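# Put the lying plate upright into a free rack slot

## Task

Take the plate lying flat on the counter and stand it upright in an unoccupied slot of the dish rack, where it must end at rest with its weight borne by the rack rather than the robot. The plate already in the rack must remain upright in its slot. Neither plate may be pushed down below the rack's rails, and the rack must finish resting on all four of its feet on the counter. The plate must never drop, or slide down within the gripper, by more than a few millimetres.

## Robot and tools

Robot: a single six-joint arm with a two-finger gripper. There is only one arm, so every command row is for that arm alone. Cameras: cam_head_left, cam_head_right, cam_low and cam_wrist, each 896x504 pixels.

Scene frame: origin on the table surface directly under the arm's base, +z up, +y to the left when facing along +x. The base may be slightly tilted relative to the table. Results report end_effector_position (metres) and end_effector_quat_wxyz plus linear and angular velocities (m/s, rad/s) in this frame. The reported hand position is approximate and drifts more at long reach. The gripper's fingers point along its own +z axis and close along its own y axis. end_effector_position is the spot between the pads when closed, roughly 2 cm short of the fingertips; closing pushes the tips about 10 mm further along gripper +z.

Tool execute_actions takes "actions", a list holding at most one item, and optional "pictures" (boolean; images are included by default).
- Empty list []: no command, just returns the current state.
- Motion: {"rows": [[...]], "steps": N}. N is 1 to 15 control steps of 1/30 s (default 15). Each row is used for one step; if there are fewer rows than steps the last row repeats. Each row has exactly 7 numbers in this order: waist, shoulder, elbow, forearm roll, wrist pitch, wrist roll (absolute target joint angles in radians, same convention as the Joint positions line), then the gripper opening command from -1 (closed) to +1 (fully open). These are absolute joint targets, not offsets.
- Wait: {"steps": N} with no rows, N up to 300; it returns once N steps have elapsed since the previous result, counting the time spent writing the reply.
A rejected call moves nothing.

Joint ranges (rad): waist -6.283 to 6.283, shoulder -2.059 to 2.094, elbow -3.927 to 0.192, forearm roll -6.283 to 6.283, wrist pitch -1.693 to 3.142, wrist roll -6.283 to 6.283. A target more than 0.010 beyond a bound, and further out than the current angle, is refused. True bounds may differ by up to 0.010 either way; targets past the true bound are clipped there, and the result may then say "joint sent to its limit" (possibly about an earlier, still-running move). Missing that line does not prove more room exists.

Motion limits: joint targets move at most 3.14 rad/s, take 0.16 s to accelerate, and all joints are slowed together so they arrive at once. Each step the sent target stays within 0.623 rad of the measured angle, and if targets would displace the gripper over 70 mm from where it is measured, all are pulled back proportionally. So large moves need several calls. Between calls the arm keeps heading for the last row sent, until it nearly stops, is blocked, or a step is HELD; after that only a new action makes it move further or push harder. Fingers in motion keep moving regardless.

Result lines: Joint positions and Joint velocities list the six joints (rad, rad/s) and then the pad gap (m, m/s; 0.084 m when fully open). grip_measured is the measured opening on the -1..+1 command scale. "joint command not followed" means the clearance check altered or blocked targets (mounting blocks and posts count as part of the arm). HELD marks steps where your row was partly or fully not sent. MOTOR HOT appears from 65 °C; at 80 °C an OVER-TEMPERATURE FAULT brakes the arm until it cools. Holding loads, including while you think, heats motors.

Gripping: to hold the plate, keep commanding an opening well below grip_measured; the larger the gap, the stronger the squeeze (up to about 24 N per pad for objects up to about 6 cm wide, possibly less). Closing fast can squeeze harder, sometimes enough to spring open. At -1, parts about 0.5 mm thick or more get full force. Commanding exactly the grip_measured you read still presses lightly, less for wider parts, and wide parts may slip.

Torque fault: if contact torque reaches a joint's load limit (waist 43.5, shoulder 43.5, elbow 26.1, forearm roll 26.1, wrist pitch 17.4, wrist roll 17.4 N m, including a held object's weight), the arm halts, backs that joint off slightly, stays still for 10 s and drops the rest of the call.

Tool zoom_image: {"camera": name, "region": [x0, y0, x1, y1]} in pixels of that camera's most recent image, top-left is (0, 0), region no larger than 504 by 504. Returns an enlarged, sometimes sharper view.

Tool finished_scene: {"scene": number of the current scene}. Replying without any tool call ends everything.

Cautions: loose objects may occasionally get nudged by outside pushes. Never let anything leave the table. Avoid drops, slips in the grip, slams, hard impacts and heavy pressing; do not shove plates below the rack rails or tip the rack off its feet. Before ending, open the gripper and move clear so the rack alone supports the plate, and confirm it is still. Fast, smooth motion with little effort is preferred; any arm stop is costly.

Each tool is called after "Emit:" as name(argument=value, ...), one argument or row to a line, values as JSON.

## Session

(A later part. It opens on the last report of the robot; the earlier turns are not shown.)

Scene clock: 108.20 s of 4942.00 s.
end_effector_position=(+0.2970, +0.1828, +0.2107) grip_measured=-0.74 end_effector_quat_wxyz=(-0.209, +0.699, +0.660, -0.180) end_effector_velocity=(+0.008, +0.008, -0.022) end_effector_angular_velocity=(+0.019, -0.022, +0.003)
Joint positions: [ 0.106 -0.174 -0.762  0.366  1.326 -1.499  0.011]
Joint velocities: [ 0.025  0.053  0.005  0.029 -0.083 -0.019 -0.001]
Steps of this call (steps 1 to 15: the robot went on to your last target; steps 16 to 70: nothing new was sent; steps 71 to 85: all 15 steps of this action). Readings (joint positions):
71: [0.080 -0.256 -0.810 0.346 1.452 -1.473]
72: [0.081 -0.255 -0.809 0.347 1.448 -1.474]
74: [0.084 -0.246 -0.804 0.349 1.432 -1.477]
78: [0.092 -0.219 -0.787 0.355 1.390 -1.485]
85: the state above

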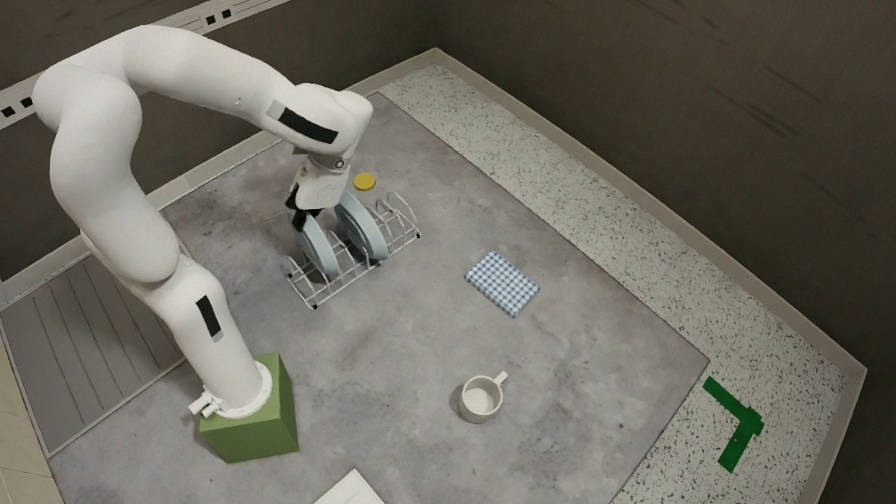

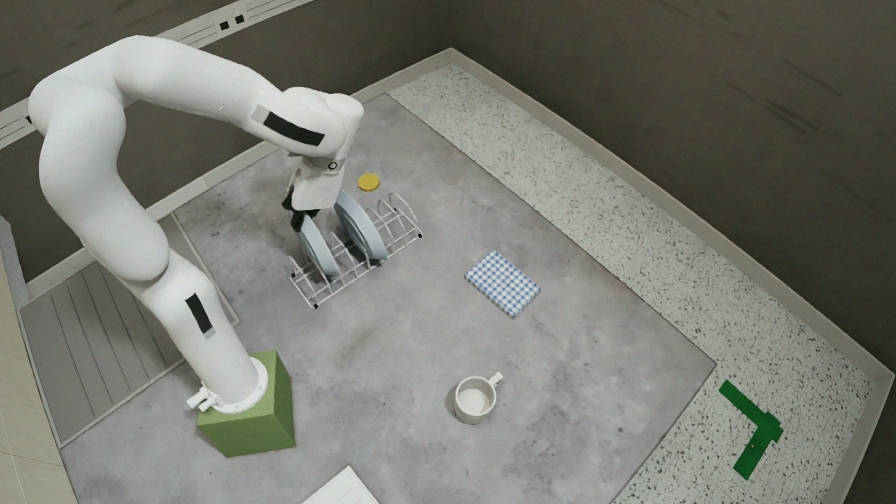

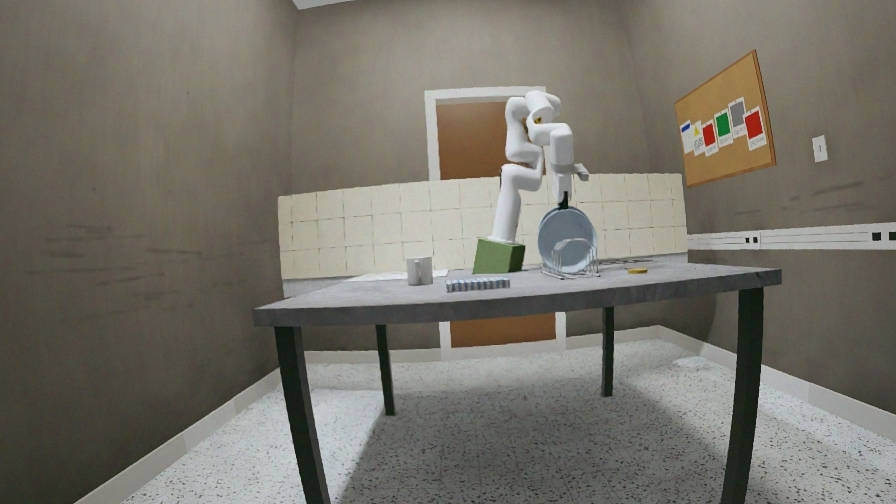

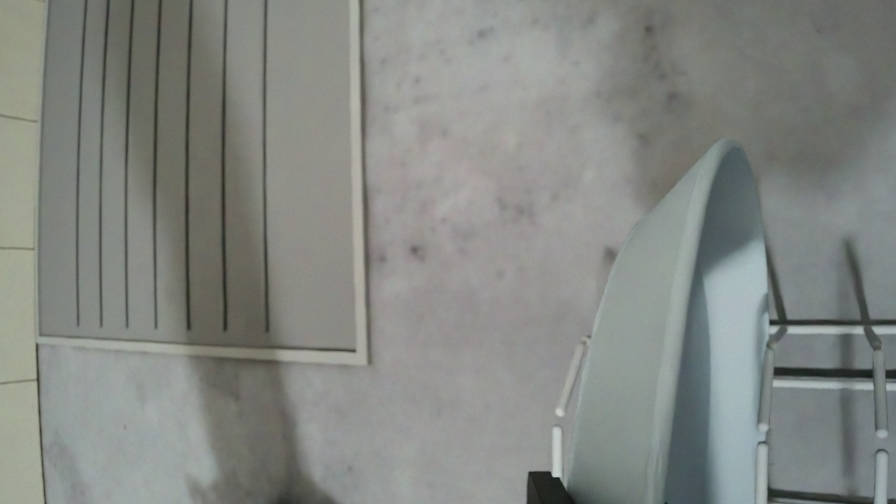

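Emit:
execute_actions(
  actions=[
    {"rows":[[0.107,-0.171,-0.761,0.366,1.319,-1.5,-1],[0.108,-0.169,-0.76,0.366,1.316,-1.5,-1],[0.109,-0.167,-0.759,0.367,1.313,-1.501,-1],[0.11,-0.165,-0.758,0.367,1.31,-1.502,-1],[0.111,-0.163,-0.757,0.368,1.307,-1.502,-1],[0.112,-0.161,-0.756,0.368,1.304,-1.503,-1],[0.113,-0.159,-0.755,0.368,1.301,-1.504,-1]]},
  ],
)

Emit:
zoom_image(
  camera="cam_head_right",
  region=[270,190,390,310],
)

Emit:
zoom_image(
  camera="cam_low",
  region=[520,170,620,290],
)

Scene clock: 111.17 s of 4942.00 s.
end_effector_position=(+0.2969, +0.1825, +0.2027) grip_measured=-0.74 end_effector_quat_wxyz=(-0.208, +0.697, +0.662, -0.180) end_effector_velocity=(-0.001, +0.001, +0.000) end_effector_angular_velocity=(+0.002, +0.002, +0.000)
Joint positions: [ 0.113 -0.159 -0.755  0.367  1.301 -1.504  0.011]
Joint velocities: [ 0.001 -0.001  0.001  0.002  0.001 -0.     0.   ]
Steps of this call (steps 1 to 15: the robot went on to your last target; steps 16 to 74: nothing new was sent; steps 75 to 89: all 15 steps of this action). Readings (joint positions):
75: [0.106 -0.173 -0.762 0.365 1.322 -1.499]
76: [0.106 -0.172 -0.762 0.365 1.321 -1.499]
78: [0.108 -0.169 -0.760 0.366 1.316 -1.500]
82: [0.111 -0.161 -0.756 0.367 1.304 -1.503]
89: the state above

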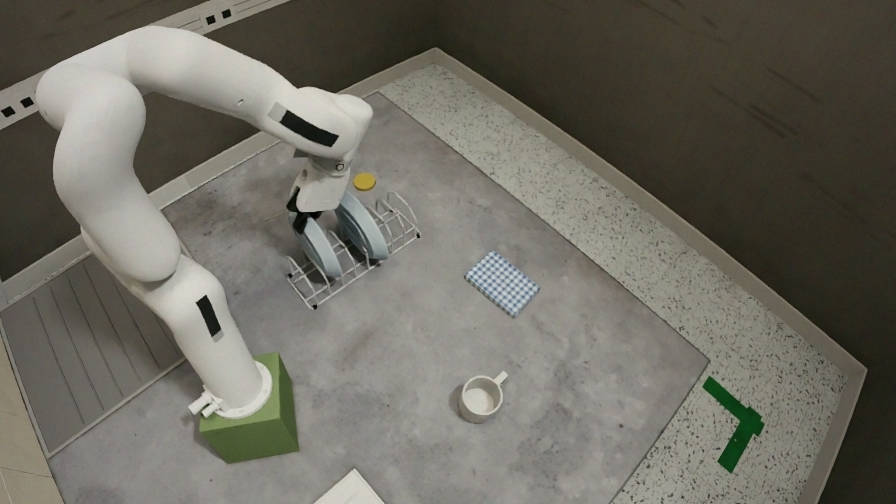

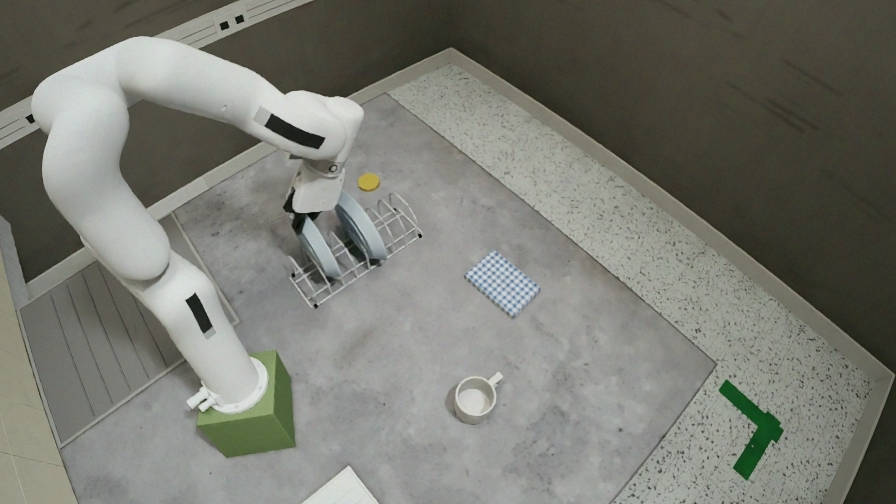

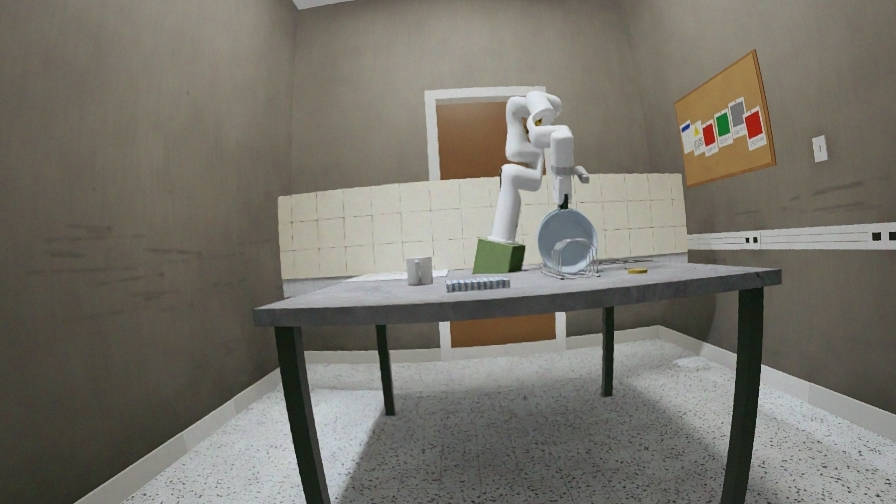

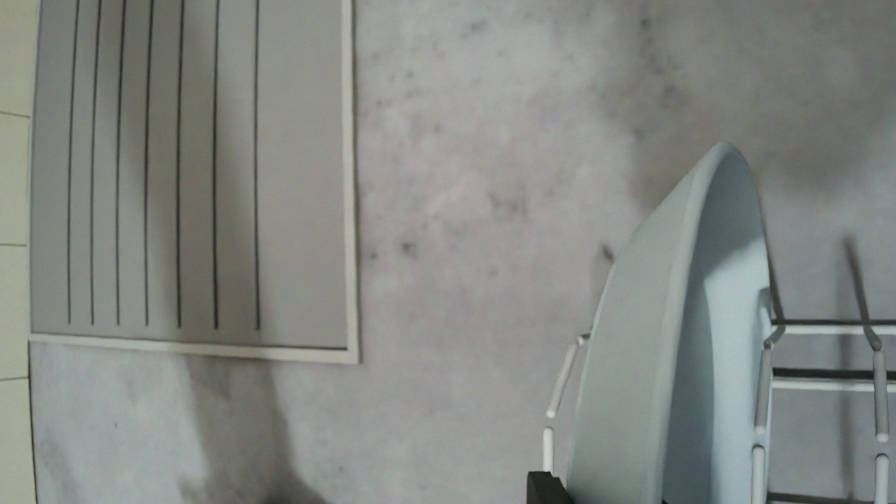

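Region (270, 190, 390, 310) of cam_head_right's 896x504 image, scaled by 4.200, with more detail than that image has.

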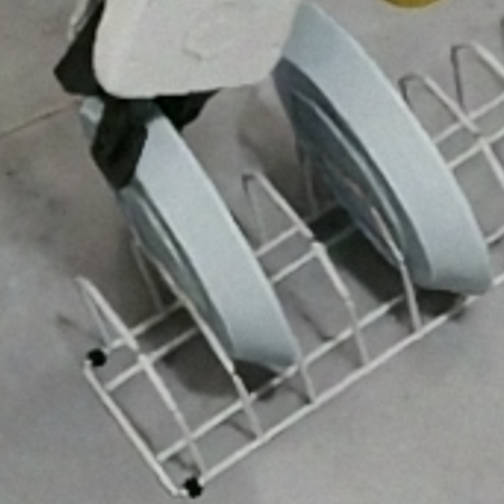

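Region (520, 170, 620, 290) of cam_low's 896x504 image, scaled by 4.200, with more detail than that image has.

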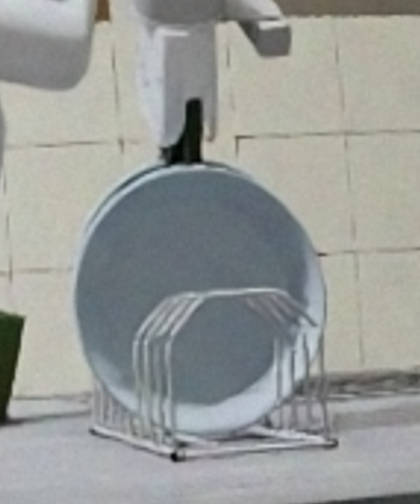

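Emit:
execute_actions(
  actions=[
    {"rows":[[0.114,-0.157,-0.754,0.369,1.298,-1.504,-1],[0.114,-0.155,-0.753,0.369,1.295,-1.505,-1],[0.115,-0.153,-0.752,0.37,1.292,-1.506,-1],[0.115,-0.151,-0.751,0.37,1.289,-1.506,-1],[0.116,-0.149,-0.75,0.371,1.286,-1.507,-1],[0.117,-0.147,-0.749,0.371,1.283,-1.507,-1],[0.117,-0.145,-0.748,0.372,1.28,-1.508,-1]]},
  ],
)

Emit:
zoom_image(
  camera="cam_head_right",
  region=[270,190,390,310],
)

Scene clock: 113.73 s of 4942.00 s.
end_effector_position=(+0.2968, +0.1825, +0.1960) grip_measured=-0.74 end_effector_quat_wxyz=(-0.208, +0.698, +0.662, -0.180) end_effector_velocity=(-0.001, -0.000, -0.000) end_effector_angular_velocity=(-0.001, +0.001, +0.001)
Joint positions: [ 0.117 -0.145 -0.748  0.372  1.28  -1.508  0.011]
Joint velocities: [ 0.    -0.     0.002 -0.     0.    -0.     0.   ]
Steps of this call (steps 1 to 15: the robot went on to your last target; steps 16 to 62: nothing new was sent; steps 63 to 77: all 15 steps of this action). Readings (joint positions):
63: [0.113 -0.159 -0.755 0.368 1.301 -1.504]
64: [0.113 -0.158 -0.755 0.368 1.300 -1.504]
66: [0.114 -0.156 -0.754 0.370 1.296 -1.505]
70: [0.117 -0.148 -0.750 0.372 1.284 -1.507]
77: the state above

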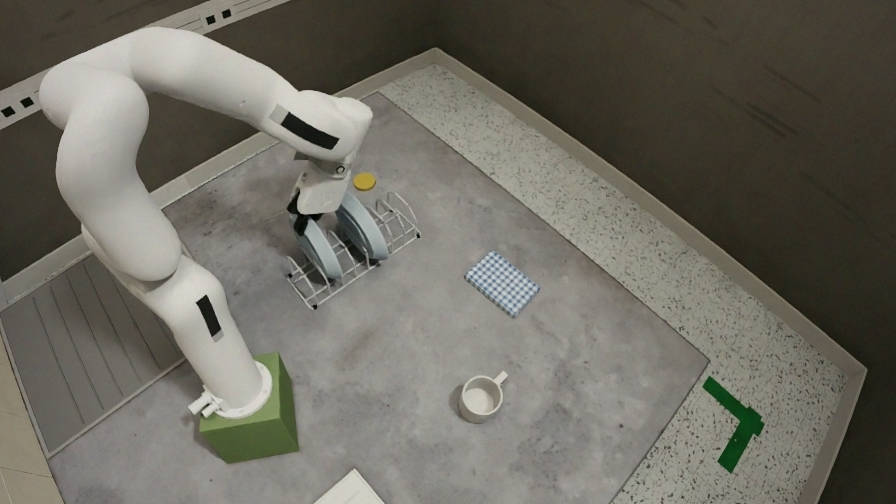

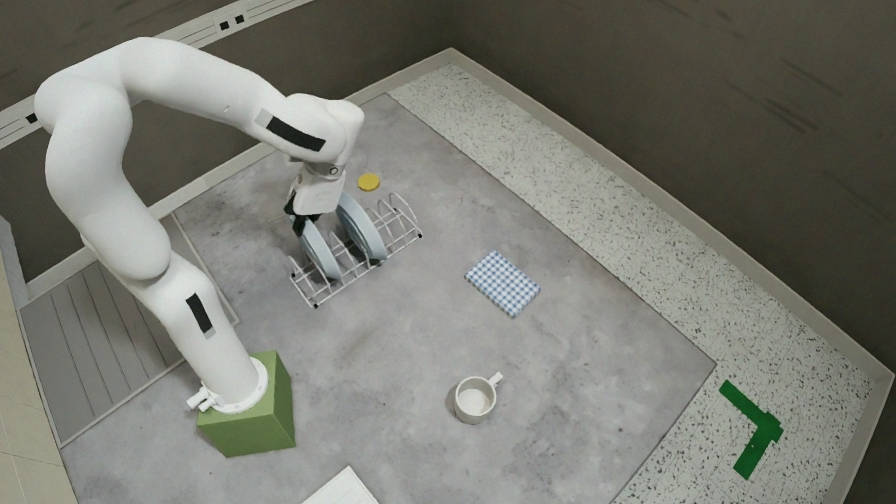

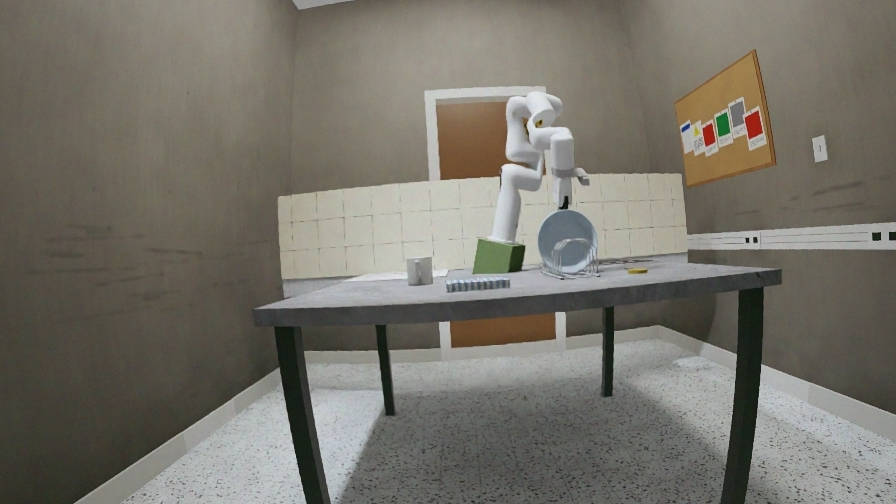

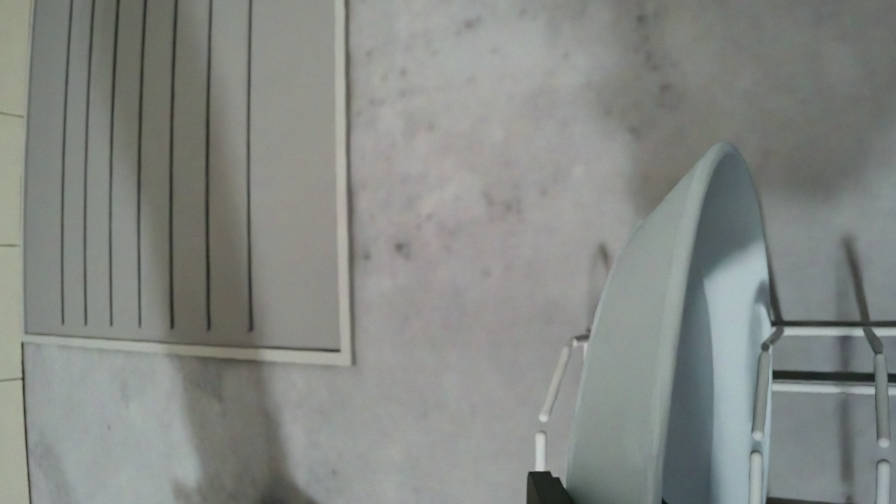

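Region (270, 190, 390, 310) of cam_head_right's 896x504 image, scaled by 4.200, with more detail than that image has.

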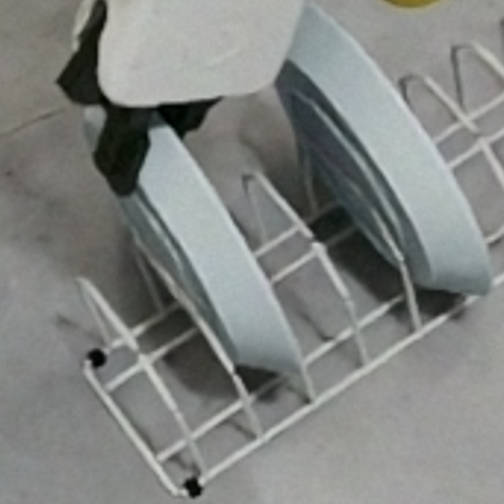

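No contact yet; a bit more.

Emit:
execute_actions(
  actions=[
    {"rows":[[0.118,-0.143,-0.747,0.372,1.277,-1.508,-1],[0.118,-0.141,-0.746,0.373,1.274,-1.509,-1],[0.119,-0.139,-0.745,0.373,1.271,-1.51,-1],[0.119,-0.137,-0.744,0.374,1.268,-1.51,-1],[0.12,-0.135,-0.743,0.374,1.265,-1.511,-1]],"steps":12},
  ],
)

Emit:
zoom_image(
  camera="cam_head_right",
  region=[270,190,390,310],
)

Scene clock: 115.93 s of 4942.00 s.
end_effector_position=(+0.2963, +0.1819, +0.1912) grip_measured=-0.74 end_effector_quat_wxyz=(-0.207, +0.698, +0.662, -0.180) end_effector_velocity=(-0.000, -0.000, -0.000) end_effector_angular_velocity=(-0.001, -0.001, +0.001)
Joint positions: [ 0.12  -0.136 -0.743  0.374  1.266 -1.511  0.012]
Joint velocities: [ 0.    -0.     0.001 -0.001 -0.002 -0.    -0.   ]
Steps of this call (steps 1 to 15: the robot went on to your last target; steps 16 to 54: nothing new was sent; steps 55 to 66: all 12 steps of this action). Readings (joint positions):
55: [0.117 -0.145 -0.748 0.372 1.280 -1.508]
56: [0.117 -0.144 -0.748 0.372 1.279 -1.508]
58: [0.118 -0.141 -0.746 0.373 1.274 -1.509]
62: [0.120 -0.135 -0.743 0.374 1.267 -1.511]
66: the state above

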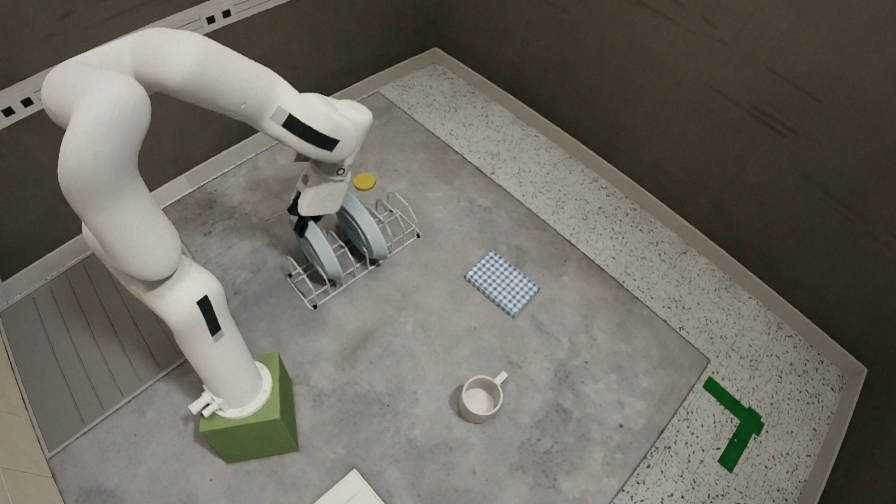

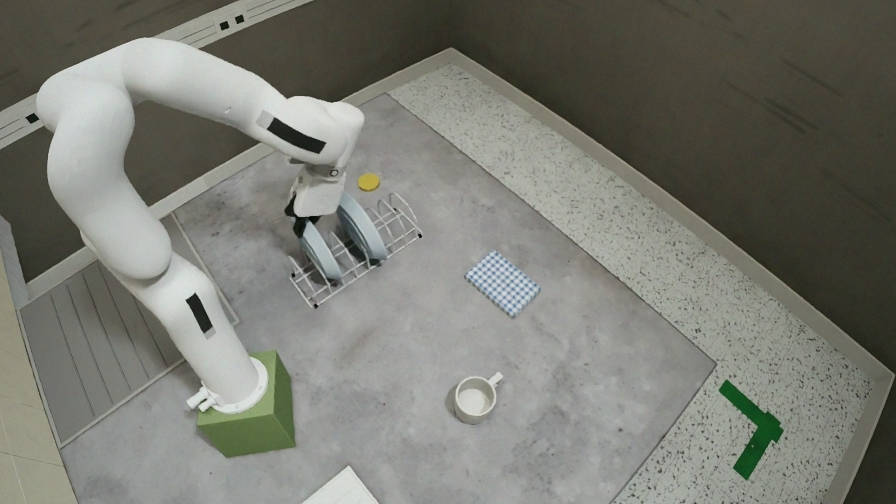

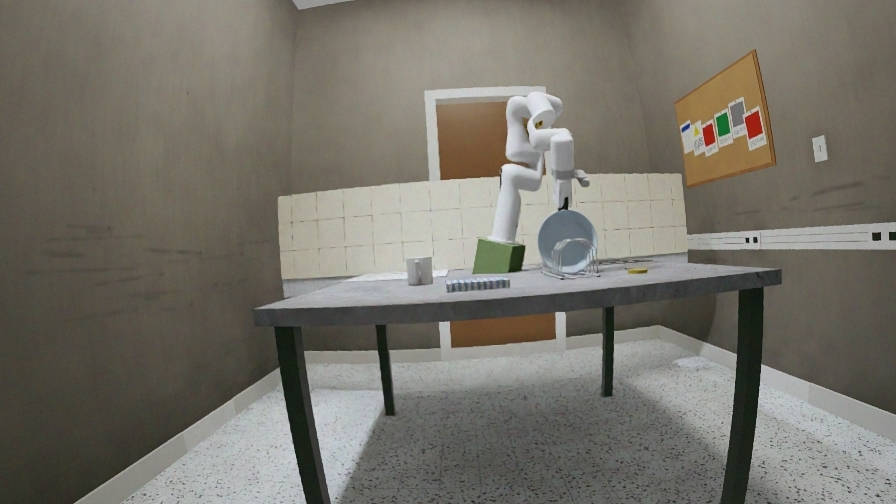

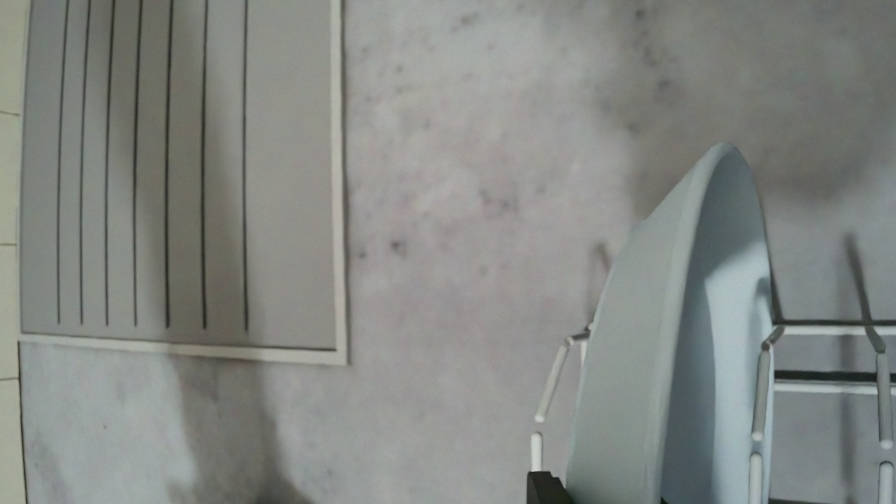

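Region (270, 190, 390, 310) of cam_head_right's 896x504 image, scaled by 4.200, with more detail than that image has.

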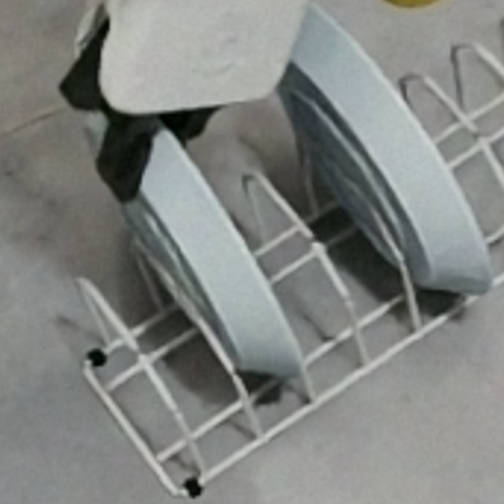

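Emit:
execute_actions(
  actions=[
    {"rows":[[0.121,-0.133,-0.742,0.375,1.262,-1.511,-1],[0.121,-0.131,-0.741,0.375,1.259,-1.512,-1]],"steps":10},
  ],
)

Scene clock: 117.33 s of 4942.00 s.
end_effector_position=(+0.2967, +0.1821, +0.1901) grip_measured=-0.74 end_effector_quat_wxyz=(-0.207, +0.698, +0.662, -0.180) end_effector_velocity=(-0.001, +0.001, -0.002) end_effector_angular_velocity=(+0.001, +0.002, -0.001)
Joint positions: [ 0.121 -0.133 -0.743  0.375  1.262 -1.512  0.011]
Joint velocities: [ 0.002  0.002  0.003  0.003 -0.003 -0.     0.   ]
Steps of this call (steps 1 to 15: the robot went on to your last target; steps 16 to 32: nothing new was sent; steps 33 to 42: all 10 steps of this action). Readings (joint positions):
33: [0.120 -0.135 -0.743 0.374 1.265 -1.511]
34: [0.120 -0.135 -0.743 0.374 1.264 -1.511]
36: [0.121 -0.134 -0.743 0.375 1.263 -1.512]
40: [0.121 -0.133 -0.743 0.375 1.262 -1.512]
42: the state above

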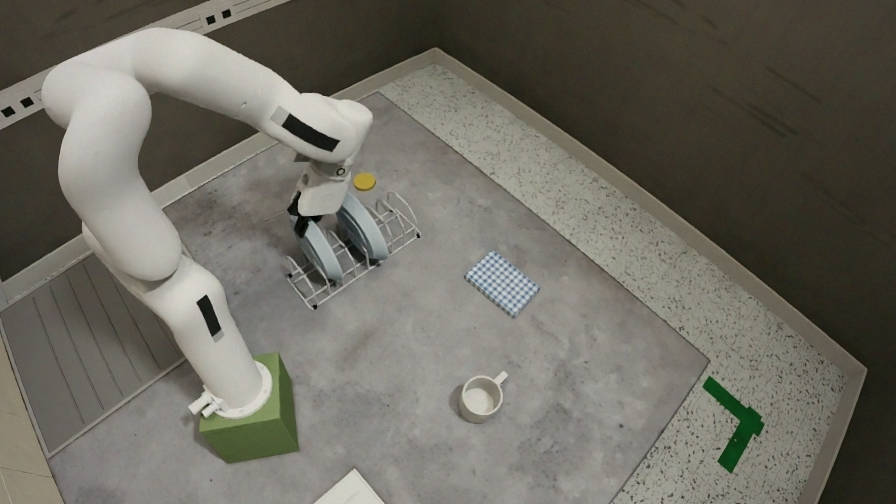

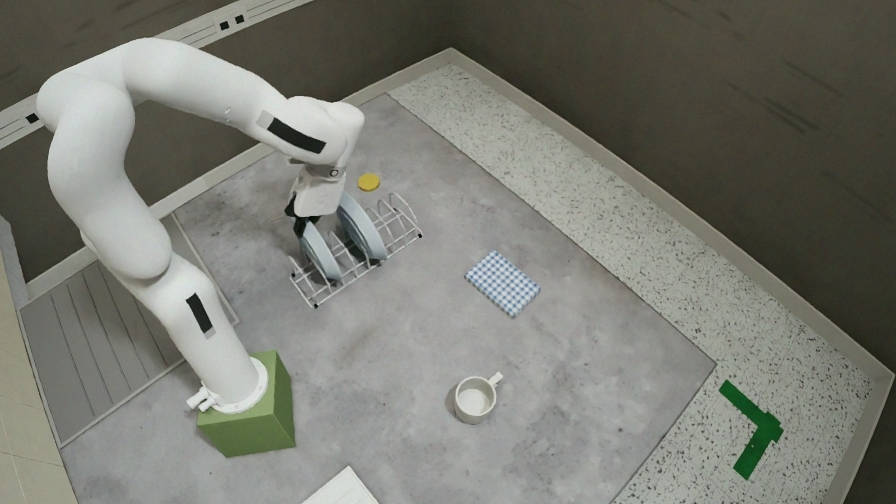

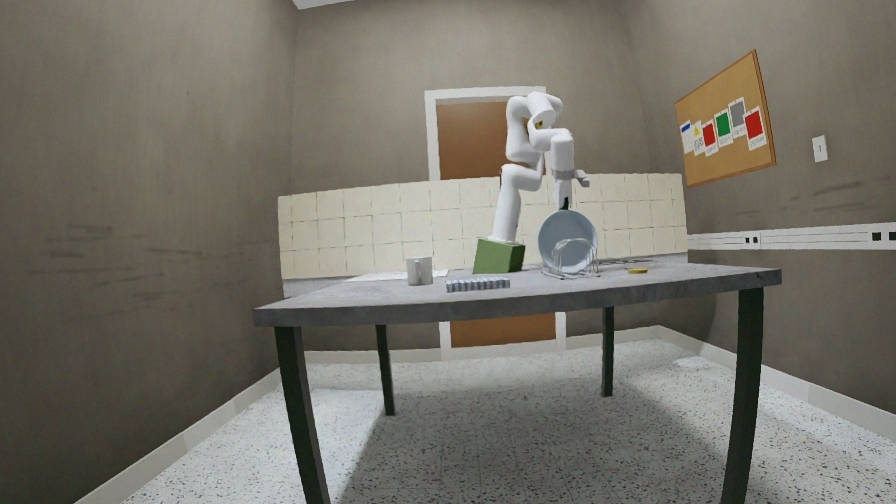

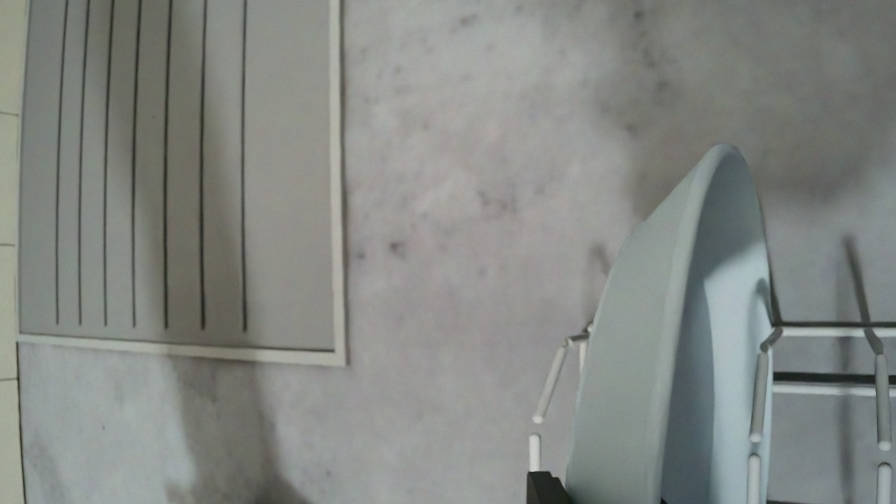

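Seated. Release slowly.

Emit:
execute_actions(
  actions=[
    {"rows":[[0.121,-0.134,-0.743,0.375,1.263,-1.512,-0.9],[0.121,-0.134,-0.743,0.375,1.263,-1.512,-0.84],[0.121,-0.134,-0.743,0.375,1.263,-1.512,-0.8],[0.121,-0.134,-0.743,0.375,1.263,-1.512,-0.77],[0.121,-0.134,-0.743,0.375,1.263,-1.512,-0.74],[0.121,-0.134,-0.743,0.375,1.263,-1.512,-0.72],[0.121,-0.134,-0.743,0.375,1.263,-1.512,-0.70],[0.121,-0.134,-0.743,0.375,1.263,-1.512,-0.68],[0.121,-0.134,-0.743,0.375,1.263,-1.512,-0.66],[0.121,-0.134,-0.743,0.375,1.263,-1.512,-0.64],[0.121,-0.134,-0.743,0.375,1.263,-1.512,-0.62],[0.121,-0.134,-0.743,0.375,1.263,-1.512,-0.60],[0.121,-0.134,-0.743,0.375,1.263,-1.512,-0.58],[0.121,-0.134,-0.743,0.375,1.263,-1.512,-0.56],[0.121,-0.134,-0.743,0.375,1.263,-1.512,-0.54]]},
  ],
  pictures=false,
)

Emit:
execute_actions(
  actions=[
    {"rows":[[0.121,-0.134,-0.743,0.375,1.263,-1.512,-0.52],[0.121,-0.134,-0.743,0.375,1.263,-1.512,-0.5],[0.121,-0.134,-0.743,0.375,1.263,-1.512,-0.47],[0.121,-0.134,-0.743,0.375,1.263,-1.512,-0.44],[0.121,-0.134,-0.743,0.375,1.263,-1.512,-0.41],[0.121,-0.134,-0.743,0.375,1.263,-1.512,-0.38],[0.121,-0.134,-0.743,0.375,1.263,-1.512,-0.35],[0.121,-0.134,-0.743,0.375,1.263,-1.512,-0.32],[0.121,-0.134,-0.743,0.375,1.263,-1.512,-0.29],[0.121,-0.134,-0.743,0.375,1.263,-1.512,-0.26],[0.121,-0.134,-0.743,0.375,1.263,-1.512,-0.23],[0.121,-0.134,-0.743,0.375,1.263,-1.512,-0.2]]},
  ],
)

Emit:
zoom_image(
  camera="cam_head_right",
  region=[270,190,390,310],
)

Scene clock: 122.73 s of 4942.00 s.
end_effector_position=(+0.2938, +0.1809, +0.1874) grip_measured=-0.58 end_effector_quat_wxyz=(-0.209, +0.698, +0.660, -0.183) end_effector_velocity=(+0.012, +0.006, +0.011) end_effector_angular_velocity=(+0.013, -0.031, +0.007)
Joint positions: [ 0.122 -0.129 -0.737  0.375  1.259 -1.512  0.019]
Joint velocities: [-0.001 -0.016 -0.027  0.002  0.011 -0.001  0.026]
Steps of this call (steps 1 to 15: the robot went on to your last target; steps 16 to 100: nothing new was sent; then 1.57 s passed at rest; steps 101 to 115: all 15 steps of this action). Readings (joint positions):
101: [0.121 -0.131 -0.741 0.375 1.260 -1.512]
102: [0.121 -0.132 -0.741 0.375 1.261 -1.512]
104: [0.121 -0.132 -0.741 0.375 1.261 -1.512]
108: [0.121 -0.132 -0.741 0.375 1.261 -1.512]
115: the state above

Scene clock: 123.23 s of 4942.00 s.
end_effector_position=(+0.2964, +0.1822, +0.1903) grip_measured=-0.22 end_effector_quat_wxyz=(-0.208, +0.697, +0.662, -0.180) end_effector_velocity=(+0.000, +0.000, +0.001) end_effector_angular_velocity=(+0.001, -0.002, +0.000)
Joint positions: [ 0.121 -0.134 -0.743  0.375  1.263 -1.512  0.035]
Joint velocities: [-0.    -0.001 -0.001  0.     0.001 -0.     0.001]
Steps of this call (steps 1 to 15: all 15 steps of this action). Readings (joint positions):
1: [0.121 -0.130 -0.738 0.375 1.260 -1.512]
2: [0.121 -0.130 -0.739 0.375 1.260 -1.512]
4: [0.121 -0.132 -0.741 0.375 1.261 -1.512]
8: [0.121 -0.133 -0.742 0.375 1.262 -1.512]
15: the state above

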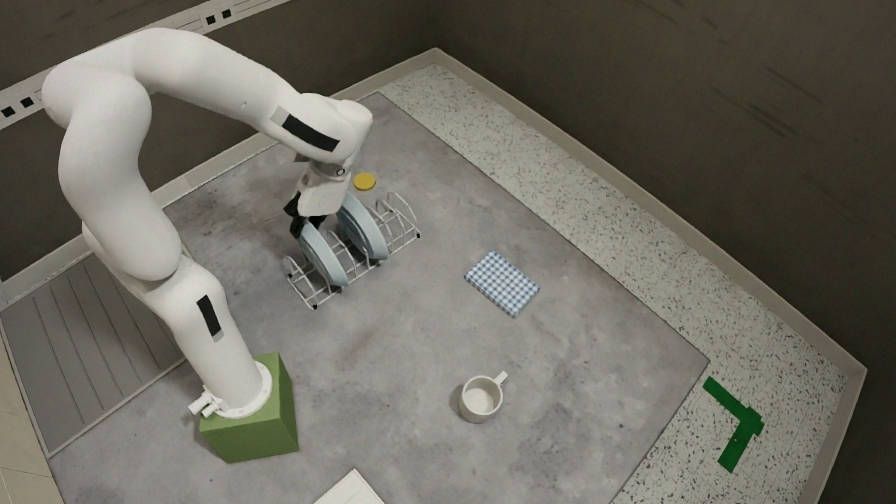

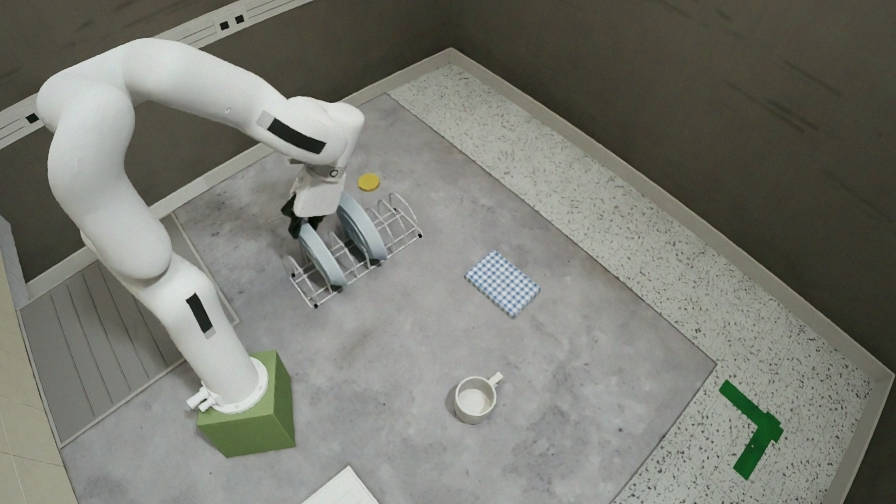

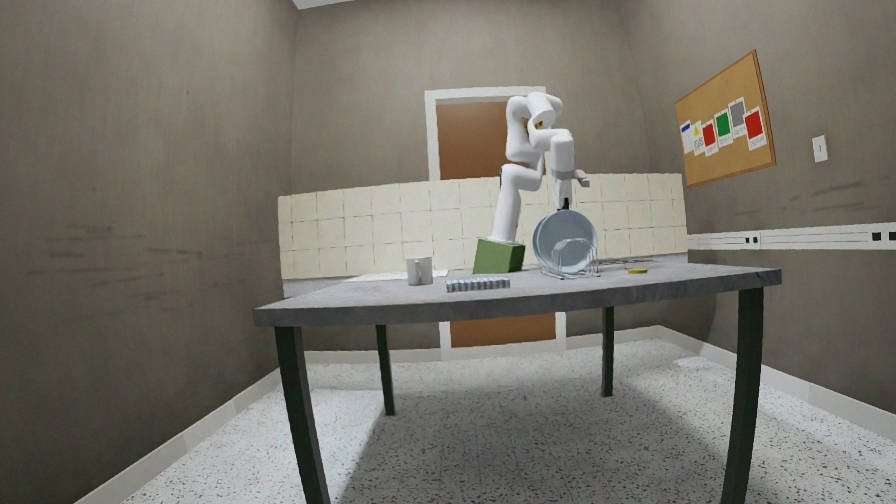

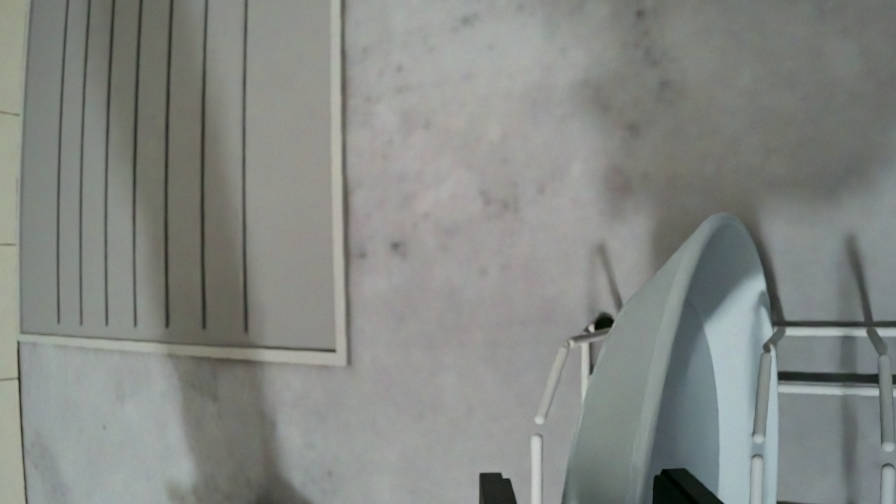

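Region (270, 190, 390, 310) of cam_head_right's 896x504 image, scaled by 4.200, with more detail than that image has.

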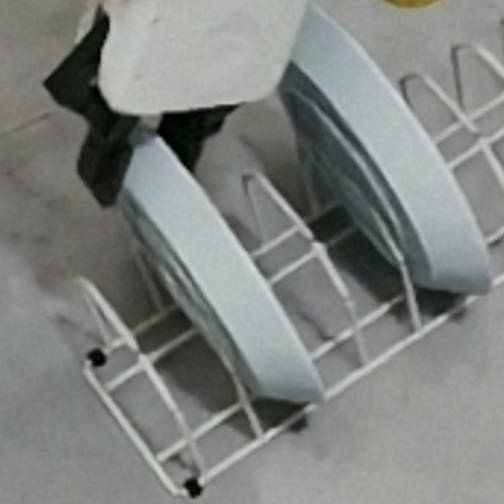

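Emit:
execute_actions(
  actions=[
    {"rows":[[0.118,-0.134,-0.755,0.373,1.276,-1.51,-0.2],[0.115,-0.134,-0.77,0.371,1.291,-1.507,-0.2],[0.111,-0.134,-0.785,0.368,1.306,-1.504,-0.2],[0.108,-0.134,-0.80,0.366,1.321,-1.5,-0.2],[0.104,-0.134,-0.815,0.363,1.336,-1.497,-0.2],[0.101,-0.135,-0.83,0.361,1.351,-1.494,-0.2],[0.097,-0.135,-0.845,0.358,1.366,-1.49,-0.2],[0.094,-0.135,-0.86,0.356,1.381,-1.487,-0.2],[0.09,-0.135,-0.875,0.353,1.396,-1.484,-0.2],[0.087,-0.14,-0.89,0.352,1.415,-1.48,-0.2],[0.084,-0.15,-0.905,0.35,1.44,-1.48,-0.2],[0.08,-0.16,-0.92,0.35,1.465,-1.48,-0.2],[0.078,-0.17,-0.93,0.35,1.485,-1.48,-0.2]]},
  ],
  pictures=false,
)

Emit:
execute_actions(
  actions=[
    {"steps":45},
  ],
)

Emit:
zoom_image(
  camera="cam_head_right",
  region=[270,170,430,320],
)

Emit:
zoom_image(
  camera="cam_low",
  region=[520,170,620,290],
)

Scene clock: 127.60 s of 4942.00 s.
end_effector_position=(+0.3259, +0.1932, +0.2554) grip_measured=-0.22 end_effector_quat_wxyz=(-0.210, +0.695, +0.664, -0.176) end_effector_velocity=(+0.040, +0.041, +0.182) end_effector_angular_velocity=(+0.101, -0.123, +0.085)
Joint positions: [ 0.08  -0.162 -0.921  0.35   1.467 -1.48   0.035]
Joint velocities: [-0.056 -0.24  -0.31  -0.007  0.416  0.007  0.   ]
Steps of this call (steps 1 to 15: the robot went on to your last target; steps 16 to 100: nothing new was sent; then 0.53 s passed at rest; steps 101 to 115: all 15 steps of this action). Readings (joint positions):
101: [0.121 -0.134 -0.743 0.375 1.263 -1.512]
102: [0.120 -0.134 -0.746 0.374 1.268 -1.511]
104: [0.116 -0.133 -0.764 0.371 1.287 -1.508]
108: [0.102 -0.135 -0.824 0.362 1.344 -1.495]
115: the state above

Scene clock: 129.10 s of 4942.00 s.
end_effector_position=(+0.3257, +0.1943, +0.2614) grip_measured=-0.22 end_effector_quat_wxyz=(-0.212, +0.694, +0.665, -0.176) end_effector_velocity=(-0.000, -0.000, -0.000) end_effector_angular_velocity=(-0.001, +0.001, +0.001)
Joint positions: [ 0.078 -0.17  -0.93   0.35   1.485 -1.48   0.035]
Joint velocities: [ 0.    -0.     0.001 -0.001  0.     0.     0.   ]
Steps of this call (steps 1 to 30: the robot went on to your last target; steps 31 to 45: nothing new was sent). Readings (joint positions):
1: [0.079 -0.169 -0.929 0.350 1.476 -1.480]
2: [0.078 -0.172 -0.932 0.350 1.481 -1.480]
4: [0.078 -0.171 -0.931 0.350 1.484 -1.480]
8: [0.078 -0.169 -0.928 0.350 1.485 -1.480]
45: the state above
The arm was judged still, so your last target was given up. Only a new action makes it travel on or press farther. Fingers that are still opening or closing keep moving.

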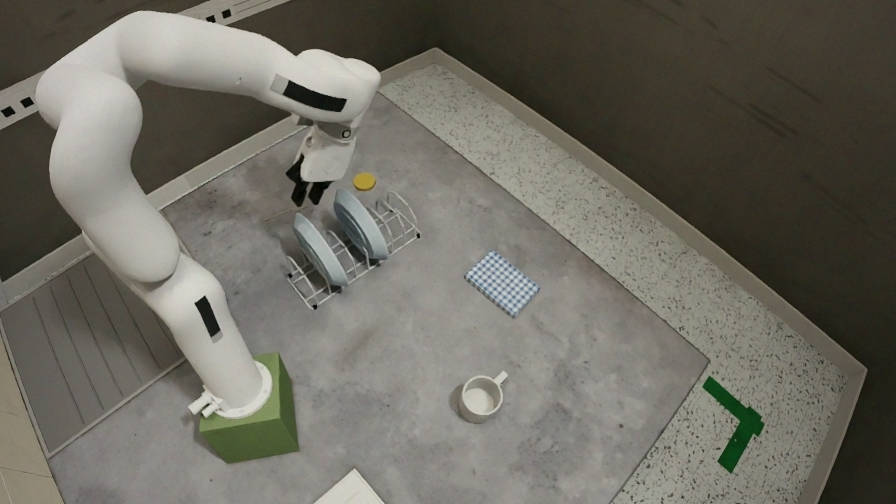

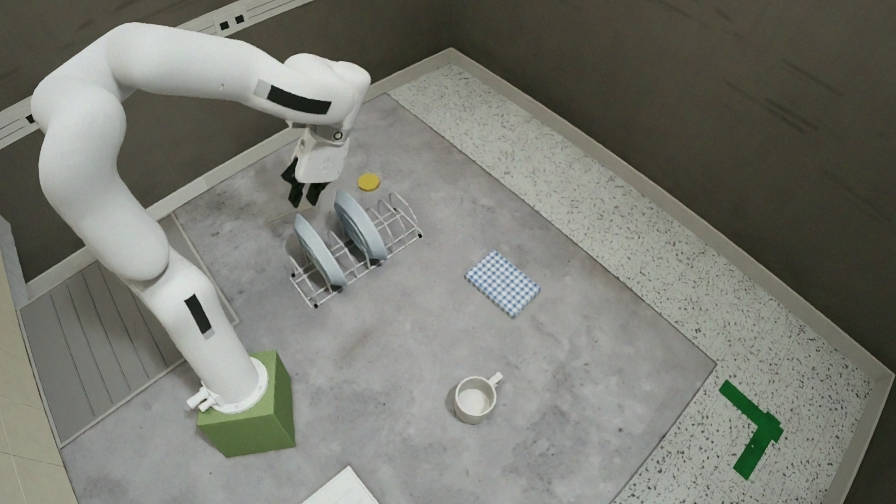

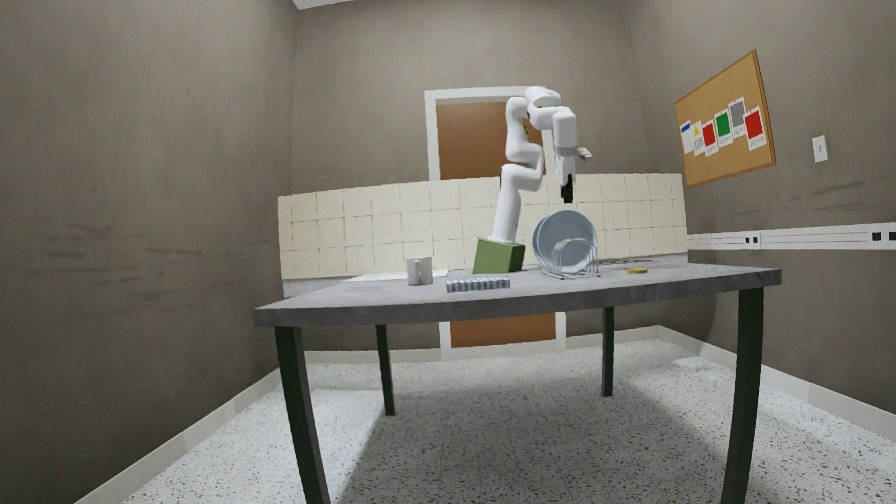

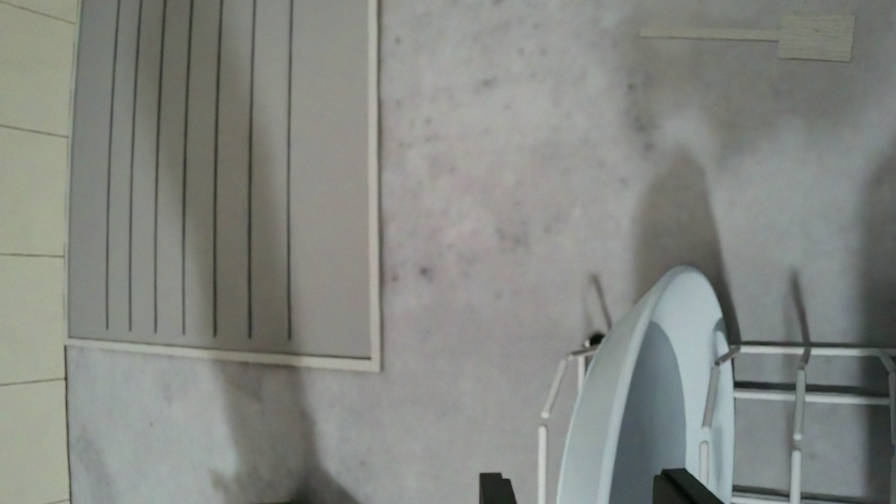

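Region (270, 170, 430, 320) of cam_head_right's 896x504 image, scaled by 3.150, with more detail than that image has; it fills the top 472 rows of this view, and the rest is white.

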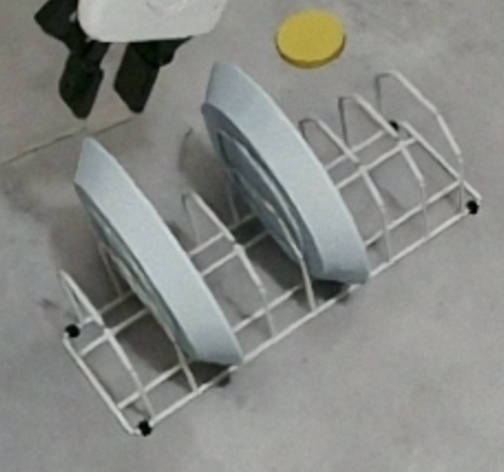

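Region (520, 170, 620, 290) of cam_low's 896x504 image, scaled by 4.200, with more detail than that image has.

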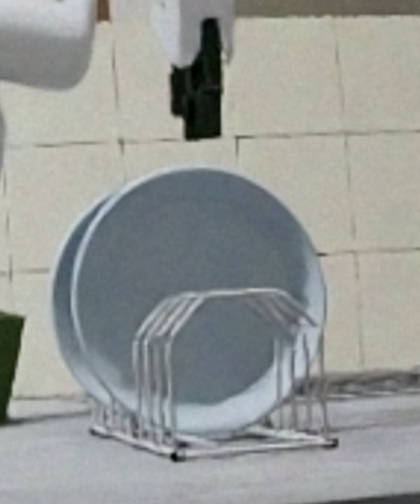

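It settled, centred in the slot.

Emit:
finished_scene(
  scene=2,
)

The scene is finished: the task was done.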